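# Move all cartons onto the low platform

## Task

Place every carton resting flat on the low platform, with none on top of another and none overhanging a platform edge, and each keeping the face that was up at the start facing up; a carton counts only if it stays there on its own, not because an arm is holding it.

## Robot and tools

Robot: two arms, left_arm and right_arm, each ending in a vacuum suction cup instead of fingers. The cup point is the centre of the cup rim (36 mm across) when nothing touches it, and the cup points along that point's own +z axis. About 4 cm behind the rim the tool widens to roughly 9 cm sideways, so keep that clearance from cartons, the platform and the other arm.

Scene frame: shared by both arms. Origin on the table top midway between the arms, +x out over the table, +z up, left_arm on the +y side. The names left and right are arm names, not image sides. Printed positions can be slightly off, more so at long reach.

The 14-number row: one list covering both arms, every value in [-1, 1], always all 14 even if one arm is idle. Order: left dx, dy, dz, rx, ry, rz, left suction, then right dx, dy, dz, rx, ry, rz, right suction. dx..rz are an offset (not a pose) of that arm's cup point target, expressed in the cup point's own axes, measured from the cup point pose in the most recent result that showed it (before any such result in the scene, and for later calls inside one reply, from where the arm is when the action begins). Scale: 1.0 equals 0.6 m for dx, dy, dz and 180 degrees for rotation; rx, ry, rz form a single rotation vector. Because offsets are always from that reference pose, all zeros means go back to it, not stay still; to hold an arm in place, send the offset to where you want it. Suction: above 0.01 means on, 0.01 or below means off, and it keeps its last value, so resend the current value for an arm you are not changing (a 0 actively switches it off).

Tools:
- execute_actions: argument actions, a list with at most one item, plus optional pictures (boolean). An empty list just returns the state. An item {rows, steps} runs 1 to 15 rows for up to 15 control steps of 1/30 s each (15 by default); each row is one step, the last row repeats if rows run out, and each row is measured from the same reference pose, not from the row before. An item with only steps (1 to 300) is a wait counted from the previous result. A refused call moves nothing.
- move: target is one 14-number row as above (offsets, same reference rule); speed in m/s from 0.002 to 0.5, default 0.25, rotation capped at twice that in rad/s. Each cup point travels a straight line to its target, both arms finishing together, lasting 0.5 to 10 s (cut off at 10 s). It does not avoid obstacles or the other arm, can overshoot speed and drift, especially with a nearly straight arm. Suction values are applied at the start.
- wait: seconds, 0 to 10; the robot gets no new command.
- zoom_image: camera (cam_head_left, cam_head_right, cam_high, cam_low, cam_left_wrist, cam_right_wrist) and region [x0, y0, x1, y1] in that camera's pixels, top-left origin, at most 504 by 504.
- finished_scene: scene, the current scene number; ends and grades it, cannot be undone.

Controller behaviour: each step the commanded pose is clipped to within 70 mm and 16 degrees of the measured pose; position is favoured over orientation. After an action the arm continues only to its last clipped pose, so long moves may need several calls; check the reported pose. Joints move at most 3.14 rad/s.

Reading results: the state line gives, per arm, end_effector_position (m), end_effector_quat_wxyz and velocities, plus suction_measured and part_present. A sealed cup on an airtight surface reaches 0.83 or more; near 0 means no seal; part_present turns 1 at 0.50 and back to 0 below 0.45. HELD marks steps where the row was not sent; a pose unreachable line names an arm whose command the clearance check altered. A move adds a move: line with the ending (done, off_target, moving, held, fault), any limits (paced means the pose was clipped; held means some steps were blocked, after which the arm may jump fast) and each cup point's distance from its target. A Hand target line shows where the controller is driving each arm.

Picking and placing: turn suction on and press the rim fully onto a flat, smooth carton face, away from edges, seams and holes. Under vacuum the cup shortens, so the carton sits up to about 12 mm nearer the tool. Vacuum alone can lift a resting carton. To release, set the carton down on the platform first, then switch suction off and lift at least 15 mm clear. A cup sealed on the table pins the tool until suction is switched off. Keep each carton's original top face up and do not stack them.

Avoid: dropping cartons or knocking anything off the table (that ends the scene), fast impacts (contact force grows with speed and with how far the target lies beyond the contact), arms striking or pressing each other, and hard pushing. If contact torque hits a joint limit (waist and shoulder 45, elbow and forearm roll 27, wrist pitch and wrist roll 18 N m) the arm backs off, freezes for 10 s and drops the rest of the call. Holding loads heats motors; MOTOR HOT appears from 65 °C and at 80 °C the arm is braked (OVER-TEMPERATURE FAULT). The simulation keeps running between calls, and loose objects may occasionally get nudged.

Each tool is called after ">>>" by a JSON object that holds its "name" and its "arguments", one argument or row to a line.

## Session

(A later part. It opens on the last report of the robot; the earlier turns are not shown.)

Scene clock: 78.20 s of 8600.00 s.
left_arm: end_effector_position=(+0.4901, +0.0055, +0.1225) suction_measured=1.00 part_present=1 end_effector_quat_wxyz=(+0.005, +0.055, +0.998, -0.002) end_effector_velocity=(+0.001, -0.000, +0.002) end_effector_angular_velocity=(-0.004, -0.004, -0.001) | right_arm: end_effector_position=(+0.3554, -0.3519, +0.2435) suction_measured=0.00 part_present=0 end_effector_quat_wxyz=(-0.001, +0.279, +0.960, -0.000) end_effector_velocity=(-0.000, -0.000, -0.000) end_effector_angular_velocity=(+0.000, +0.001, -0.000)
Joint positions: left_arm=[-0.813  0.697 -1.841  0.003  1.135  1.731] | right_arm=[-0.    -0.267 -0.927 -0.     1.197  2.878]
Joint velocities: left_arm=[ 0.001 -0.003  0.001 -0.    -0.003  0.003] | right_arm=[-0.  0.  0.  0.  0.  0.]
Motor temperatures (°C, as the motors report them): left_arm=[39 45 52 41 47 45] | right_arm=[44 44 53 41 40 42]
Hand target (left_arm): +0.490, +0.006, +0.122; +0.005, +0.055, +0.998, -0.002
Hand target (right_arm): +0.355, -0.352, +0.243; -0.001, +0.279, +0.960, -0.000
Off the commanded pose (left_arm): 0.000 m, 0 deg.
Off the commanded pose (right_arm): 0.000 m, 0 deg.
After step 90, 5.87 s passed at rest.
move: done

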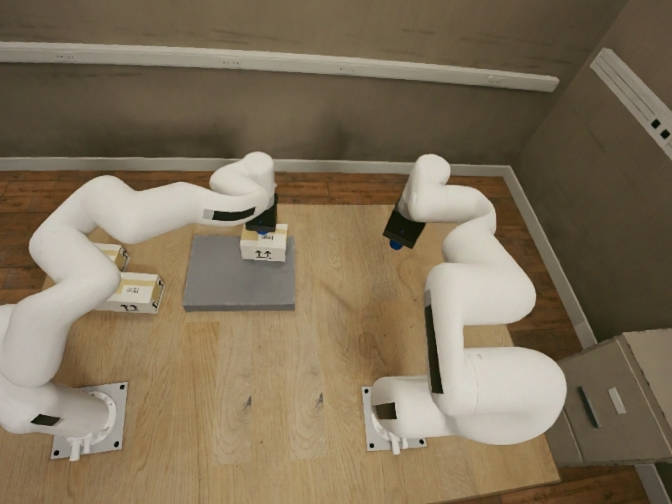

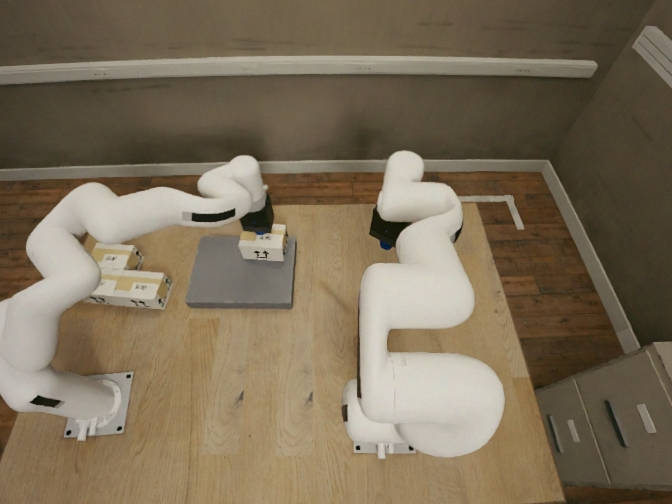

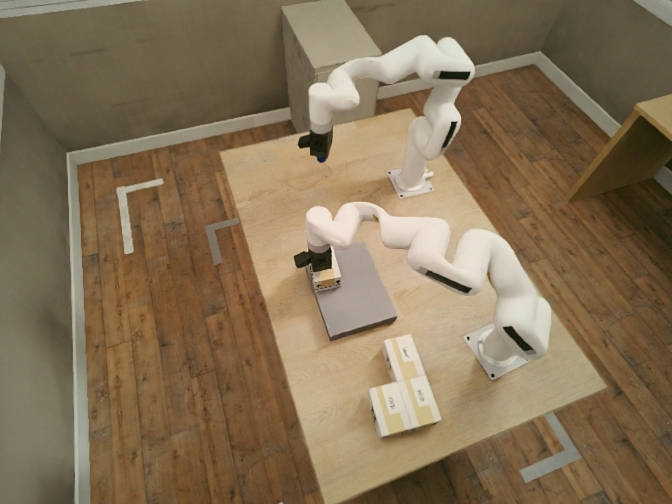

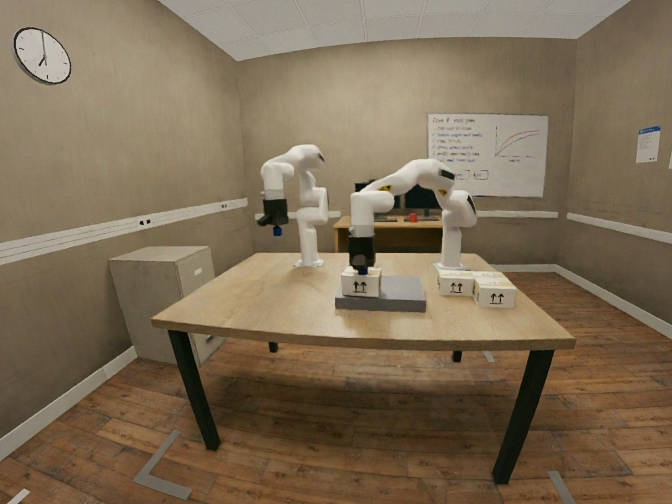

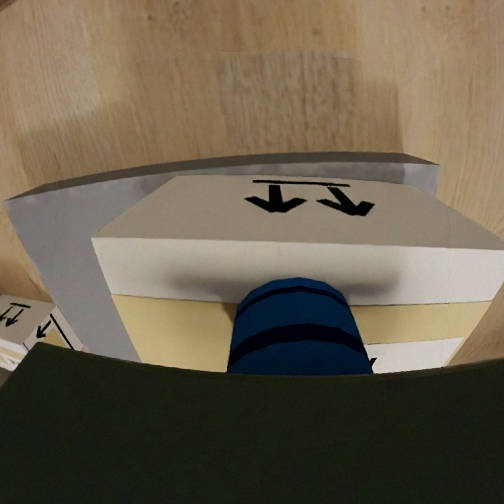

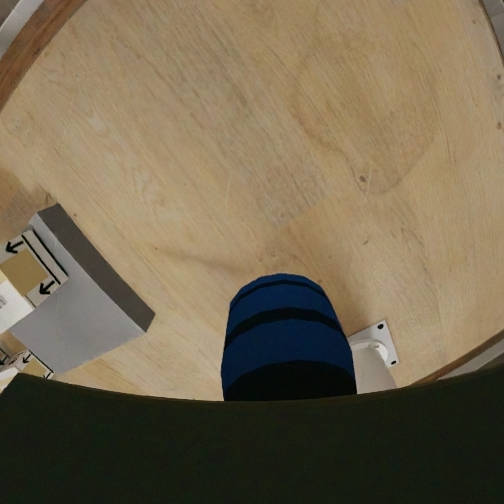

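>>> {"name": "move", "arguments": {
  "target": [0,0,0,0,0,-0.02,1,0,0,0,0,0,0,0],
  "speed": 0.06
}}

>>> {"name": "move", "arguments": {
  "target": [0,0,0.012,0,0,0,1,0,0,0,0,0,0,0],
  "speed": 0.02
}}

Scene clock: 89.77 s of 8600.00 s.
left_arm: end_effector_position=(+0.4901, +0.0055, +0.1225) suction_measured=1.00 part_present=1 end_effector_quat_wxyz=(+0.005, +0.023, +1.000, -0.002) end_effector_velocity=(+0.000, +0.000, +0.002) end_effector_angular_velocity=(-0.001, -0.002, +0.004) | right_arm: end_effector_position=(+0.3554, -0.3519, +0.2435) suction_measured=0.00 part_present=0 end_effector_quat_wxyz=(-0.001, +0.279, +0.960, -0.000) end_effector_velocity=(-0.000, +0.000, -0.000) end_effector_angular_velocity=(+0.000, +0.000, +0.000)
Joint positions: left_arm=[-0.813  0.697 -1.841  0.003  1.135  1.668] | right_arm=[-0.    -0.267 -0.927 -0.     1.197  2.878]
Joint velocities: left_arm=[ 0.    -0.002 -0.     0.     0.001 -0.004] | right_arm=[ 0.001  0.    -0.     0.     0.     0.   ]
Motor temperatures (°C, as the motors report them): left_arm=[39 46 52 41 47 45] | right_arm=[44 44 53 41 40 42]
Hand target (left_arm): +0.490, +0.006, +0.123; +0.005, +0.023, +1.000, -0.002
Hand target (right_arm): +0.355, -0.352, +0.243; -0.001, +0.279, +0.960, -0.000
Off the commanded pose (left_arm): 0.000 m, 0 deg.
Off the commanded pose (right_arm): 0.000 m, 0 deg.
After step 90, 7.77 s passed at rest.
move: done

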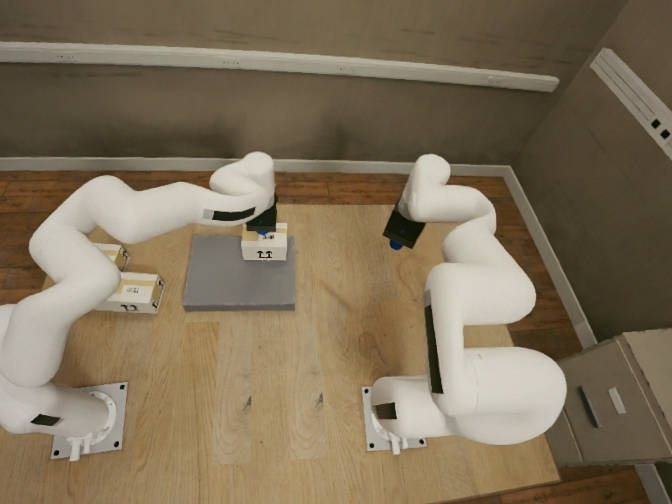

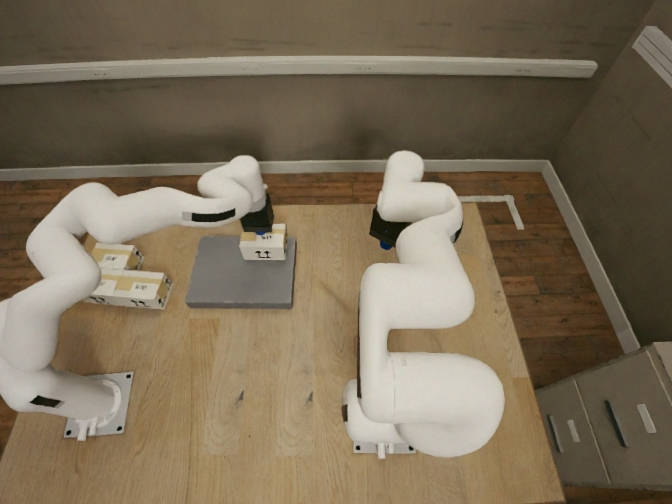

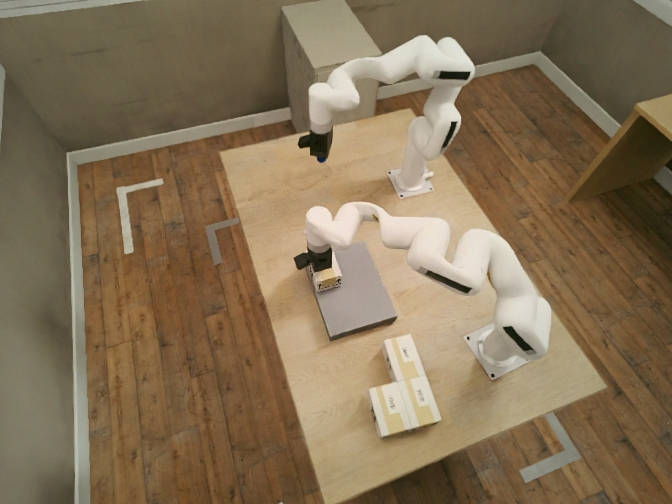

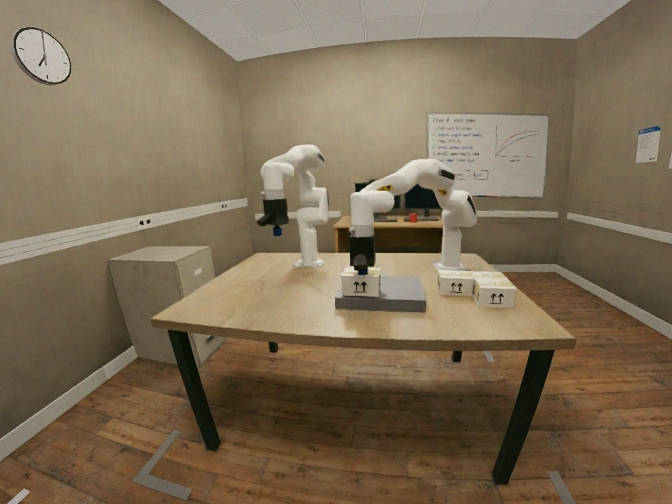

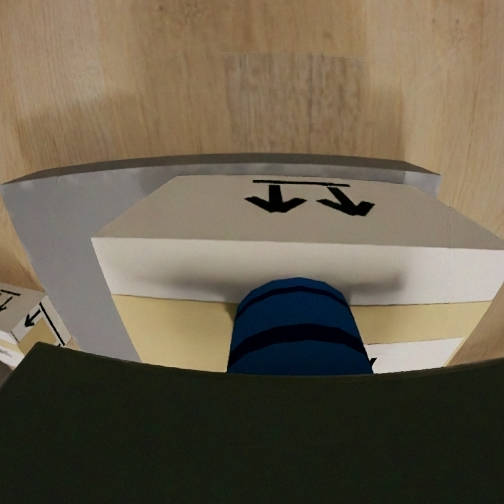

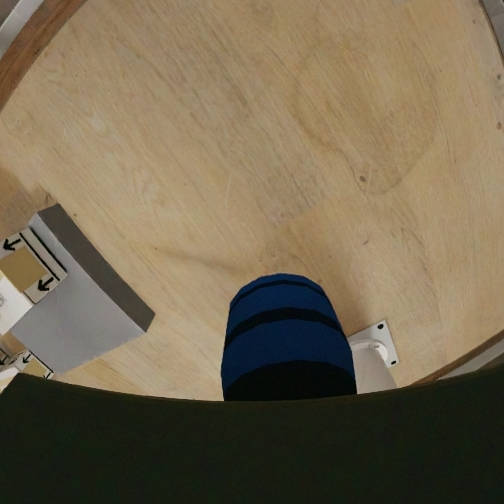

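Scene clock: 90.47 s of 8600.00 s.
left_arm: end_effector_position=(+0.4904, +0.0053, +0.1160) suction_measured=1.00 part_present=1 end_effector_quat_wxyz=(+0.005, +0.023, +1.000, -0.003) end_effector_velocity=(-0.000, +0.000, -0.000) end_effector_angular_velocity=(+0.000, +0.000, -0.000) | right_arm: end_effector_position=(+0.3554, -0.3519, +0.2435) suction_measured=0.00 part_present=0 end_effector_quat_wxyz=(-0.001, +0.279, +0.960, -0.000) end_effector_velocity=(+0.000, +0.000, -0.000) end_effector_angular_velocity=(-0.000, +0.000, -0.001)
Joint positions: left_arm=[-0.813  0.703 -1.832  0.003  1.118  1.668] | right_arm=[-0.    -0.267 -0.927 -0.     1.197  2.878]
Joint velocities: left_arm=[-0.    -0.001  0.002  0.    -0.001  0.   ] | right_arm=[ 0.     0.    -0.    -0.     0.     0.001]
Motor temperatures (°C, as the motors report them): left_arm=[39 46 52 41 47 45] | right_arm=[44 44 53 41 40 42]
Hand target (left_arm): +0.490, +0.005, +0.115; +0.005, +0.023, +1.000, -0.002
Hand target (right_arm): +0.355, -0.352, +0.243; -0.001, +0.279, +0.960, -0.000
Off the commanded pose (left_arm): 0.001 m, 0 deg.
Off the commanded pose (right_arm): 0.000 m, 0 deg.
move: done

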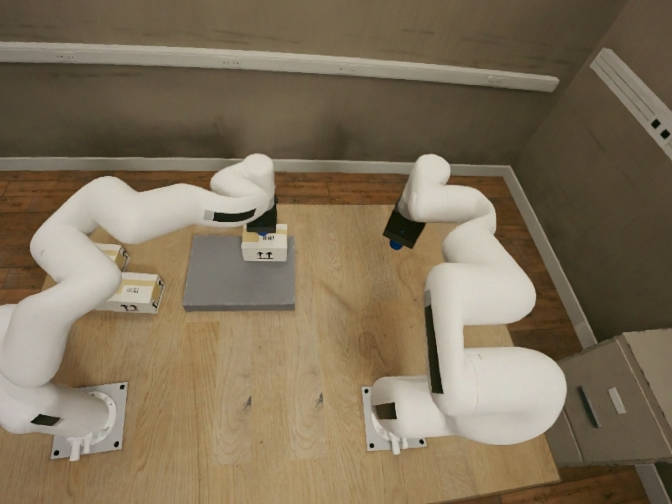

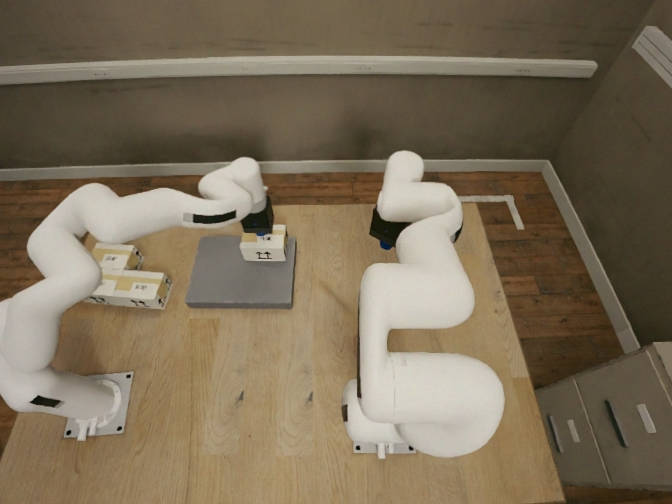

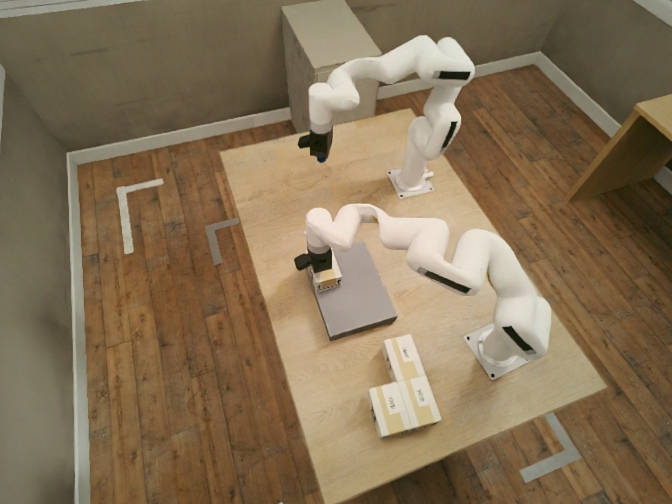

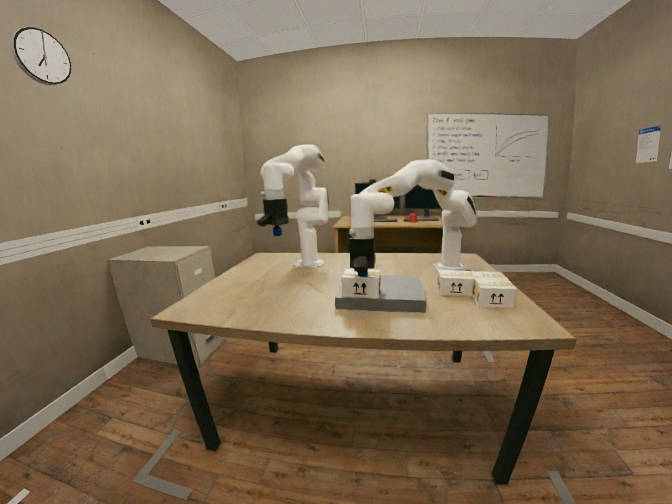

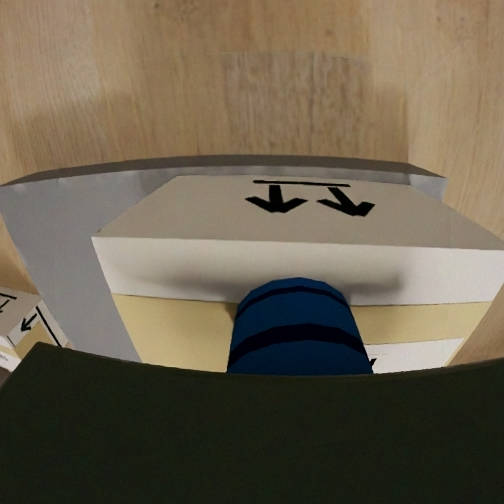

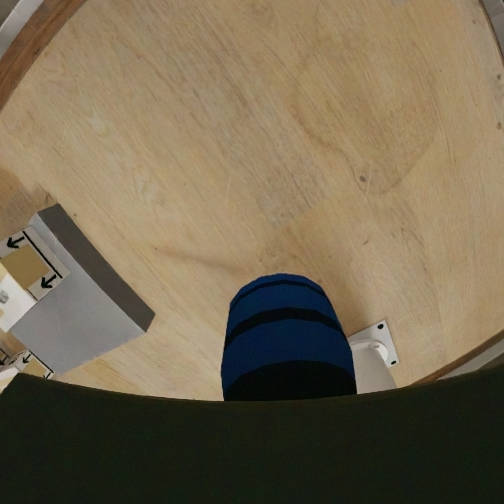

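>>> {"name": "execute_actions", "arguments": {
  "actions": [
    {"rows":[[0,0,0,0,0,0,0,0,0,0,0,0,0,0]],"steps":8}
  ],
  "pictures": false
}}

>>> {"name": "move", "arguments": {
  "target": [0,0,-0.15,0,0,0,0,0,0,0,0,0,0,0]
}}

>>> {"name": "move", "arguments": {
  "target": [0.048,0.81,0,0,0,0.02,0,0,0,0,0,0,0,0]
}}

>>> {"name": "move", "arguments": {
  "target": [0,0,0.195,0,0,0,0,0,0,0,0,0,0,0]
}}

Scene clock: 107.70 s of 8600.00 s.
left_arm: end_effector_position=(+0.4910, +0.0048, +0.1176) suction_measured=0.01 part_present=0 end_effector_quat_wxyz=(+0.006, +0.023, +1.000, -0.004) end_effector_velocity=(-0.004, +0.004, -0.011) end_effector_angular_velocity=(+0.015, +0.016, -0.001) | right_arm: end_effector_position=(+0.3554, -0.3519, +0.2435) suction_measured=0.00 part_present=0 end_effector_quat_wxyz=(-0.001, +0.279, +0.960, -0.000) end_effector_velocity=(-0.000, -0.000, -0.000) end_effector_angular_velocity=(-0.000, +0.001, -0.001)
Joint positions: left_arm=[-0.813  0.701 -1.834  0.003  1.118  1.668] | right_arm=[-0.    -0.267 -0.927 -0.     1.197  2.878]
Joint velocities: left_arm=[-0.     0.009  0.012  0.     0.001  0.   ] | right_arm=[-0.     0.001  0.    -0.     0.     0.001]
Motor temperatures (°C, as the motors report them): left_arm=[39 45 50 41 47 45] | right_arm=[44 44 54 41 40 42]
Hand target (left_arm): +0.490, +0.005, +0.116; +0.005, +0.023, +1.000, -0.003
Hand target (right_arm): +0.355, -0.352, +0.243; -0.001, +0.279, +0.960, -0.000
Off the commanded pose (left_arm): 0.002 m, 0 deg.
Off the commanded pose (right_arm): 0.000 m, 0 deg.
Steps of this call (steps 1 to 90: nothing new was sent; then 13.97 s passed at rest; steps 91 to 98: all 8 steps of this action). Readings (end_effector_position | what the end effector reports):
91: left_arm (+0.4902, +0.0054, +0.1154) | right_arm (+0.3554, -0.3519, +0.2435) | left_arm suction_measured=0.91 part_present=1 | right_arm suction_measured=0.00 part_present=0
92: left_arm (+0.4902, +0.0054, +0.1156) | right_arm (+0.3554, -0.3519, +0.2435) | left_arm suction_measured=0.51 part_present=1 | right_arm suction_measured=0.00 part_present=0
94: left_arm (+0.4905, +0.0052, +0.1161) | right_arm (+0.3554, -0.3519, +0.2435) | left_arm suction_measured=0.03 part_present=0 | right_arm suction_measured=0.00 part_present=0
98: the state above

Scene clock: 108.80 s of 8600.00 s.
left_arm: end_effector_position=(+0.4899, +0.0060, +0.2054) suction_measured=0.01 part_present=0 end_effector_quat_wxyz=(+0.005, +0.023, +1.000, -0.002) end_effector_velocity=(+0.003, -0.003, +0.013) end_effector_angular_velocity=(-0.016, -0.017, +0.000) | right_arm: end_effector_position=(+0.3554, -0.3519, +0.2435) suction_measured=0.00 part_present=0 end_effector_quat_wxyz=(-0.001, +0.279, +0.960, -0.000) end_effector_velocity=(+0.000, +0.000, +0.000) end_effector_angular_velocity=(+0.000, -0.000, +0.000)
Joint positions: left_arm=[-0.813  0.655 -2.01   0.003  1.345  1.668] | right_arm=[-0.    -0.267 -0.927 -0.     1.197  2.878]
Joint velocities: left_arm=[ 0.    -0.009 -0.017 -0.     0.003  0.   ] | right_arm=[ 0. -0. -0.  0.  0.  0.]
Motor temperatures (°C, as the motors report them): left_arm=[39 45 50 41 47 45] | right_arm=[44 44 54 41 40 42]
Hand target (left_arm): +0.490, +0.006, +0.207; +0.006, +0.023, +1.000, -0.003
Hand target (right_arm): +0.355, -0.352, +0.243; -0.001, +0.279, +0.960, -0.000
Off the commanded pose (left_arm): 0.001 m, 0 deg.
Off the commanded pose (right_arm): 0.000 m, 0 deg.
move: done

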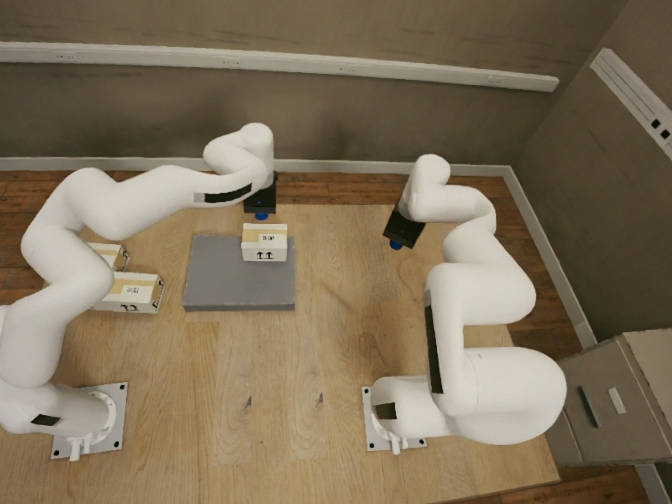

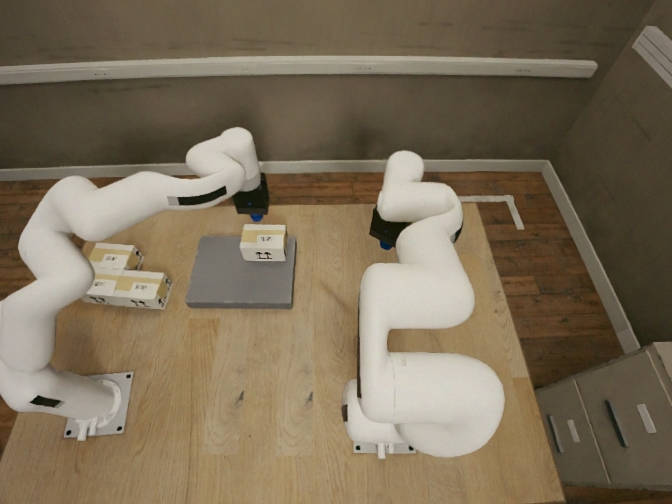

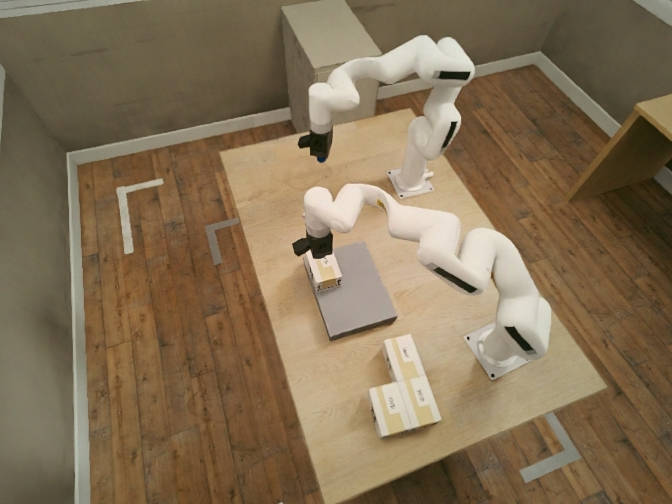

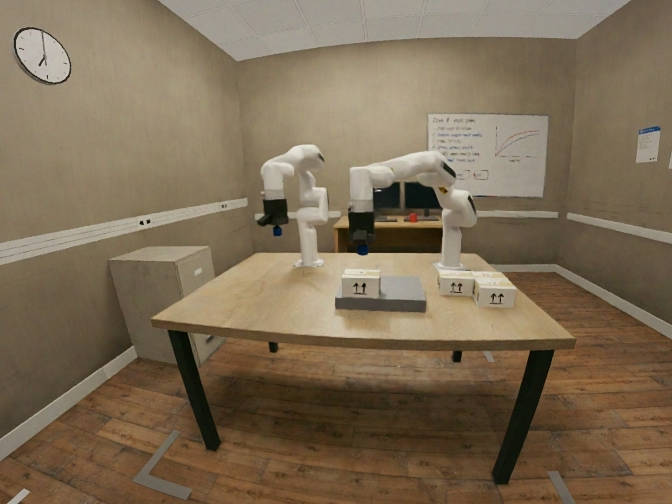

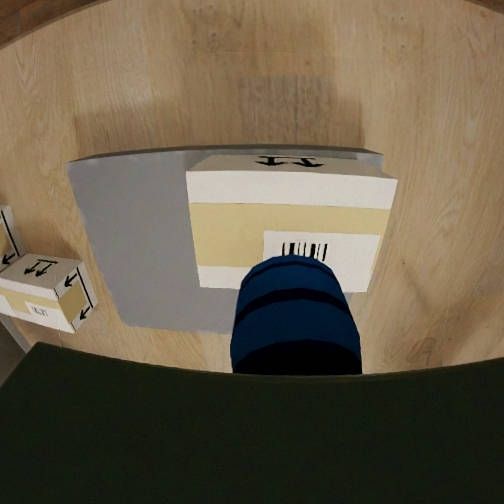

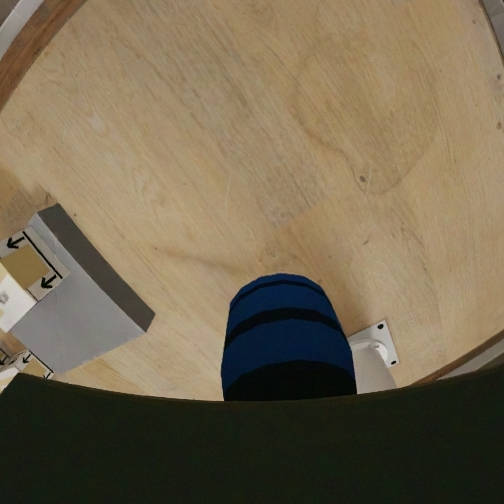

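Scene clock: 111.20 s of 8600.00 s.
left_arm: end_effector_position=(+0.4844, +0.4937, +0.2043) suction_measured=0.01 part_present=0 end_effector_quat_wxyz=(+0.004, +0.055, +0.998, +0.002) end_effector_velocity=(+0.000, +0.002, -0.000) end_effector_angular_velocity=(-0.000, +0.001, +0.002) | right_arm: end_effector_position=(+0.3554, -0.3519, +0.2435) suction_measured=0.00 part_present=0 end_effector_quat_wxyz=(-0.001, +0.279, +0.960, -0.000) end_effector_velocity=(+0.000, +0.000, +0.000) end_effector_angular_velocity=(+0.000, -0.000, -0.000)
Joint positions: left_arm=[ 0.038  0.022 -1.115  0.002  1.084  2.583] | right_arm=[-0.    -0.267 -0.927 -0.     1.197  2.878]
Joint velocities: left_arm=[ 0.005  0.003 -0.002 -0.     0.     0.003] | right_arm=[ 0. -0.  0.  0. -0.  0.]
Motor temperatures (°C, as the motors report them): left_arm=[39 45 50 41 47 45] | right_arm=[44 44 54 41 40 42]
Hand target (left_arm): +0.484, +0.494, +0.204; +0.004, +0.055, +0.998, +0.002
Hand target (right_arm): +0.355, -0.352, +0.243; -0.001, +0.279, +0.960, -0.000
Off the commanded pose (left_arm): 0.002 m, 0 deg.
Off the commanded pose (right_arm): 0.000 m, 0 deg.
move: done

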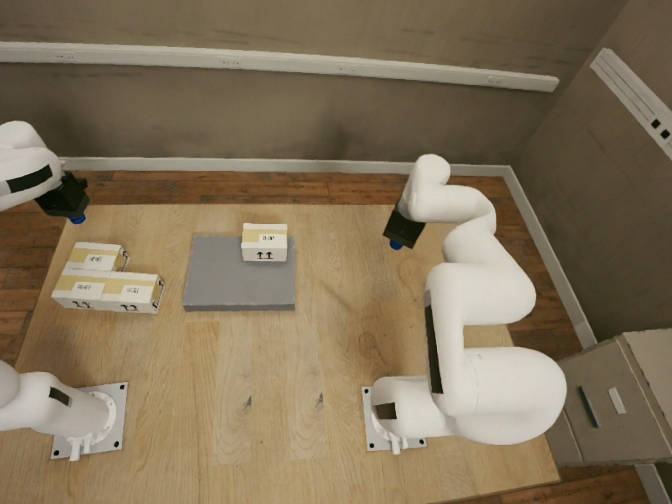

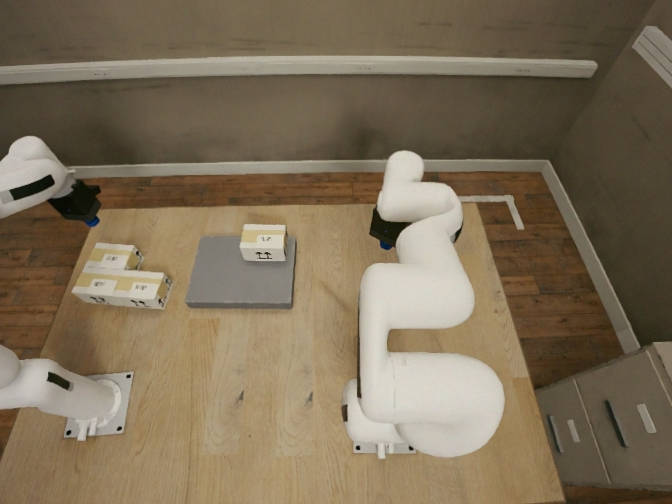

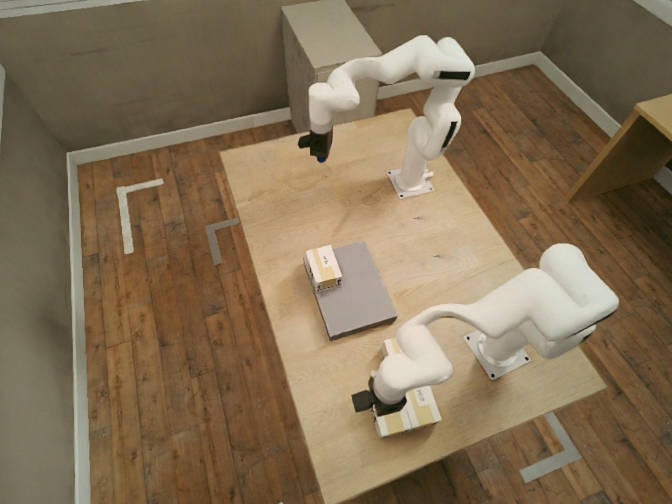

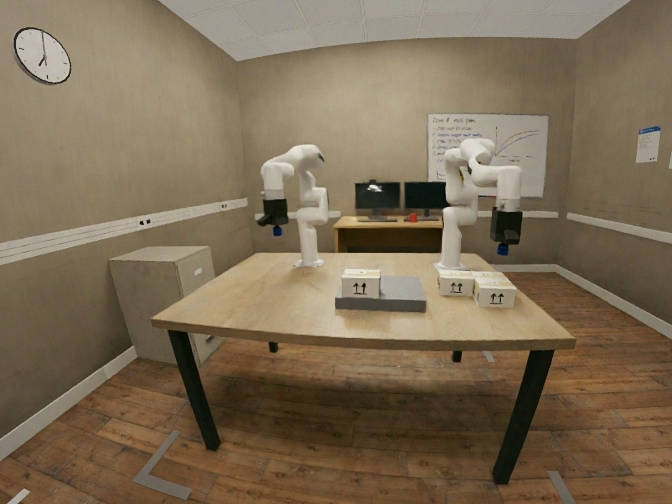

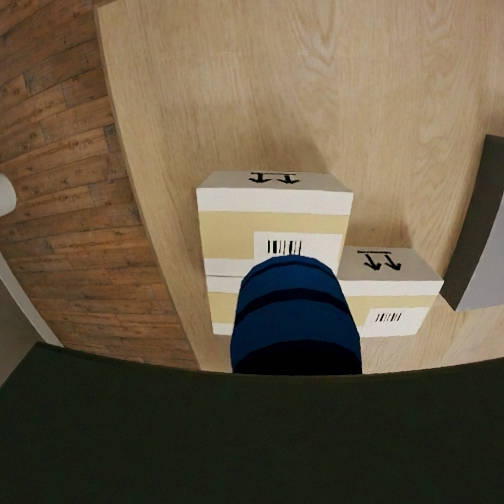

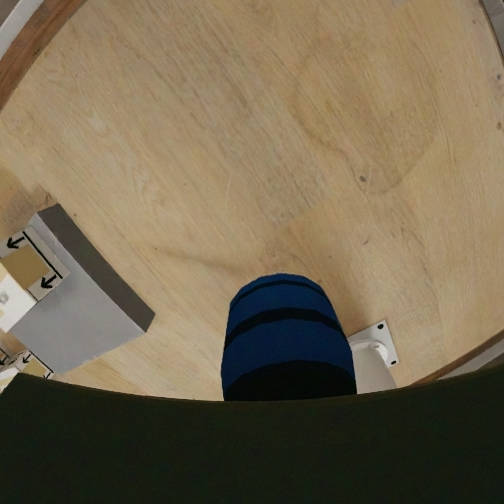

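Scene clock: 112.20 s of 8600.00 s.
left_arm: end_effector_position=(+0.4855, +0.4934, +0.0877) suction_measured=0.01 part_present=0 end_effector_quat_wxyz=(+0.005, +0.056, +0.998, +0.001) end_effector_velocity=(-0.003, -0.001, -0.005) end_effector_angular_velocity=(-0.001, +0.011, -0.002) | right_arm: end_effector_position=(+0.3554, -0.3519, +0.2435) suction_measured=0.00 part_present=0 end_effector_quat_wxyz=(-0.001, +0.279, +0.960, -0.000) end_effector_velocity=(-0.000, +0.000, -0.000) end_effector_angular_velocity=(+0.000, +0.001, -0.001)
Joint positions: left_arm=[ 0.037  0.189 -0.96   0.001  0.761  2.584] | right_arm=[-0.    -0.267 -0.927 -0.     1.197  2.878]
Joint velocities: left_arm=[-0.001  0.006  0.006  0.    -0.002  0.   ] | right_arm=[-0.     0.001  0.     0.     0.     0.001]
Motor temperatures (°C, as the motors report them): left_arm=[39 45 50 41 47 45] | right_arm=[44 44 54 41 40 42]
Hand target (left_arm): +0.485, +0.493, +0.087; +0.004, +0.056, +0.998, +0.001
Hand target (right_arm): +0.355, -0.352, +0.243; -0.001, +0.279, +0.960, -0.000
Off the commanded pose (left_arm): 0.001 m, 0 deg.
Off the commanded pose (right_arm): 0.000 m, 0 deg.
move: done

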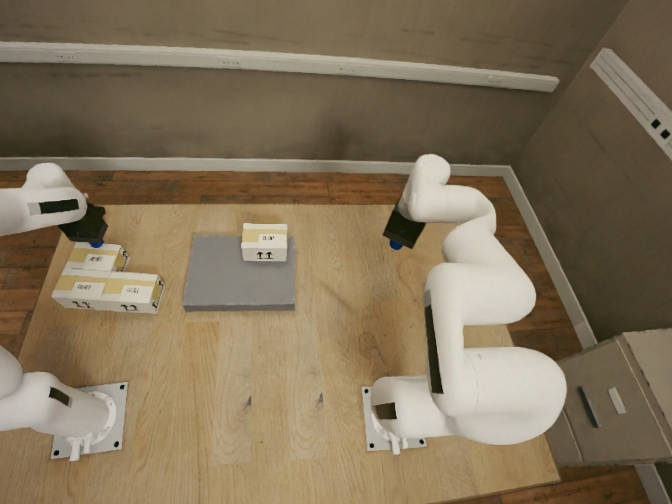

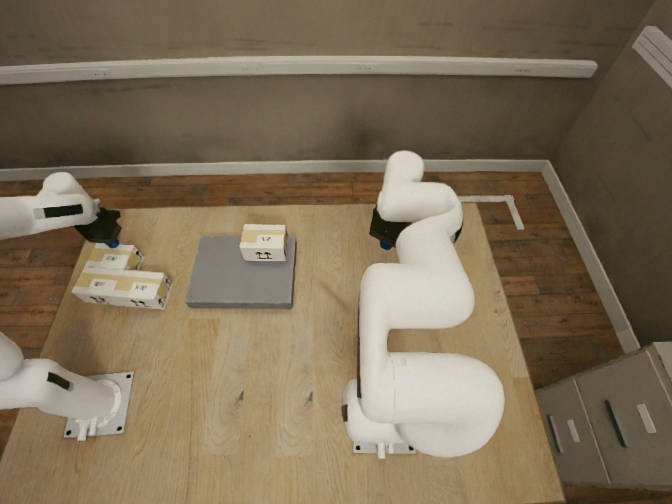

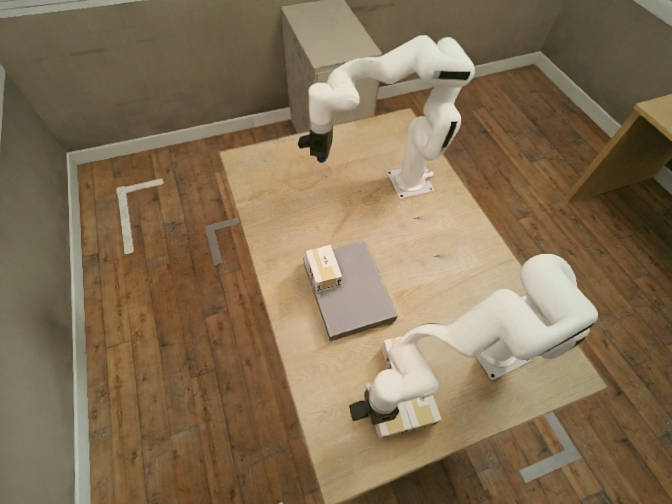

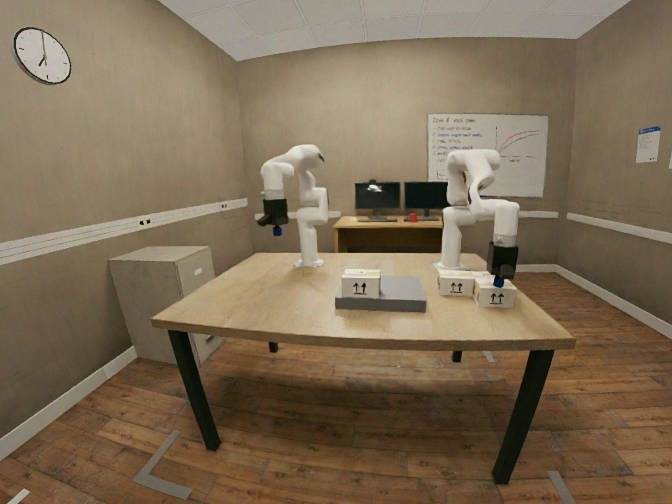

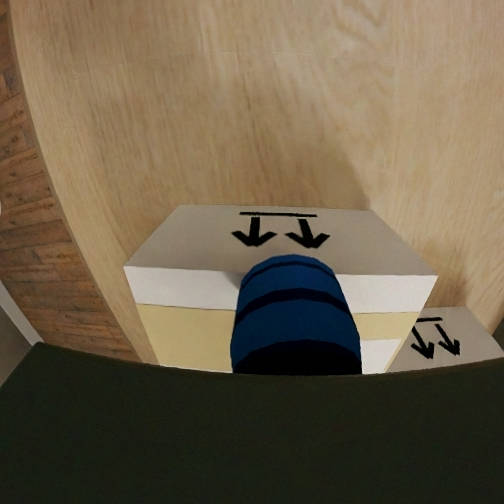

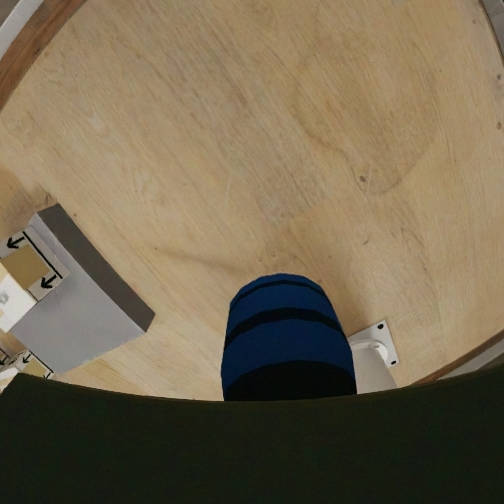

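>>> {"name": "move", "arguments": {
  "target": [0.04,0.006,0,0,0,0,0,0,0,0,0,0,0,0]
}}

Scene clock: 115.93 s of 8600.00 s.
left_arm: end_effector_position=(+0.4622, +0.4997, +0.0876) suction_measured=0.01 part_present=0 end_effector_quat_wxyz=(+0.005, +0.056, +0.998, +0.001) end_effector_velocity=(-0.001, +0.001, -0.001) end_effector_angular_velocity=(-0.000, +0.002, +0.002) | right_arm: end_effector_position=(+0.3554, -0.3519, +0.2435) suction_measured=0.00 part_present=0 end_effector_quat_wxyz=(-0.001, +0.279, +0.960, -0.000) end_effector_velocity=(-0.000, -0.000, +0.000) end_effector_angular_velocity=(-0.000, -0.000, +0.000)
Joint positions: left_arm=[ 0.057  0.123 -0.872  0.001  0.739  2.603] | right_arm=[-0.    -0.267 -0.927 -0.     1.197  2.878]
Joint velocities: left_arm=[ 0.003 -0.001  0.003 -0.    -0.001  0.001] | right_arm=[-0.    -0.001  0.    -0.     0.    -0.   ]
Motor temperatures (°C, as the motors report them): left_arm=[39 45 50 41 47 45] | right_arm=[44 44 54 41 40 42]
Hand target (left_arm): +0.462, +0.500, +0.088; +0.005, +0.056, +0.998, +0.001
Hand target (right_arm): +0.355, -0.352, +0.243; -0.001, +0.279, +0.960, -0.000
Off the commanded pose (left_arm): 0.000 m, 0 deg.
Off the commanded pose (right_arm): 0.000 m, 0 deg.
move: done

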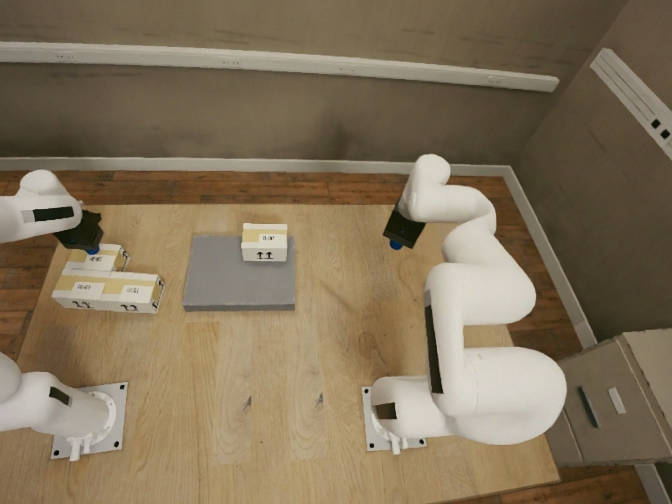

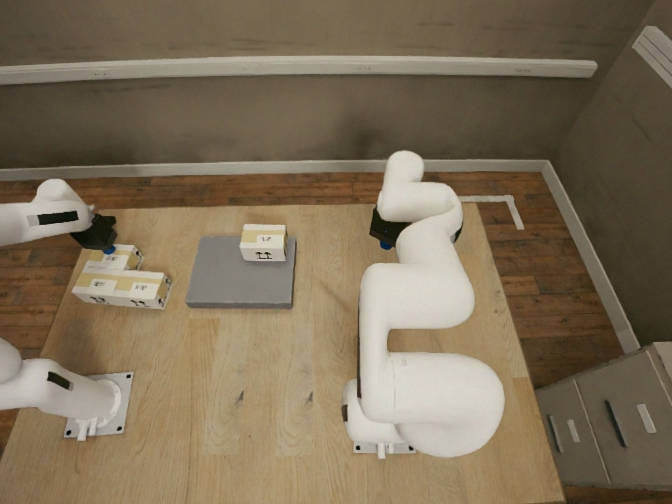

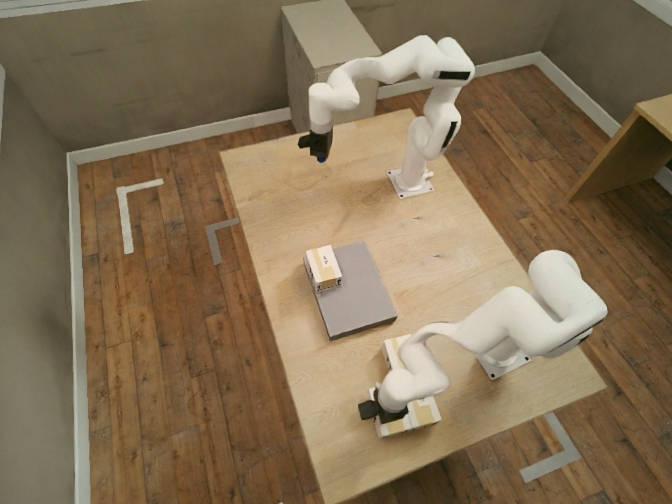

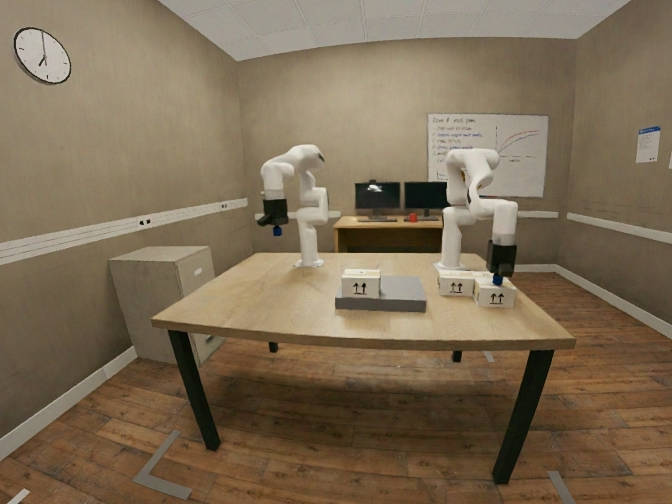

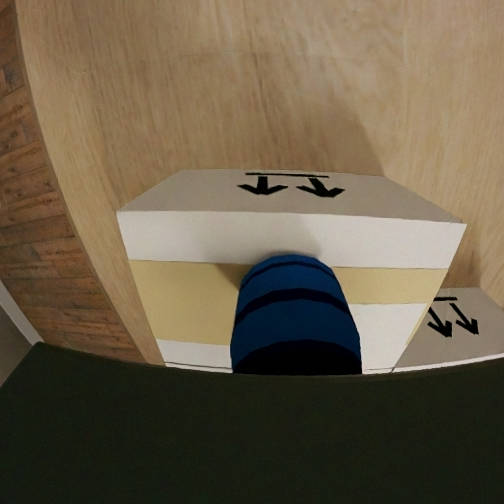

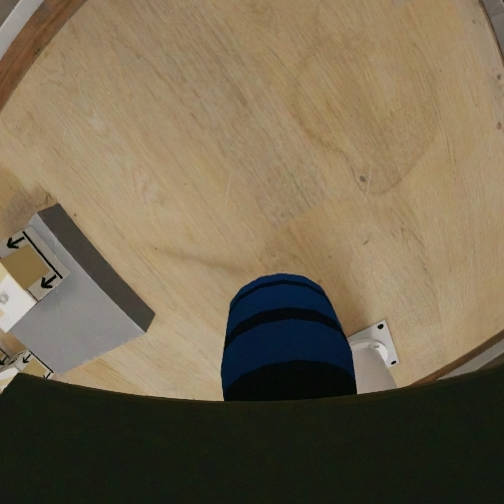

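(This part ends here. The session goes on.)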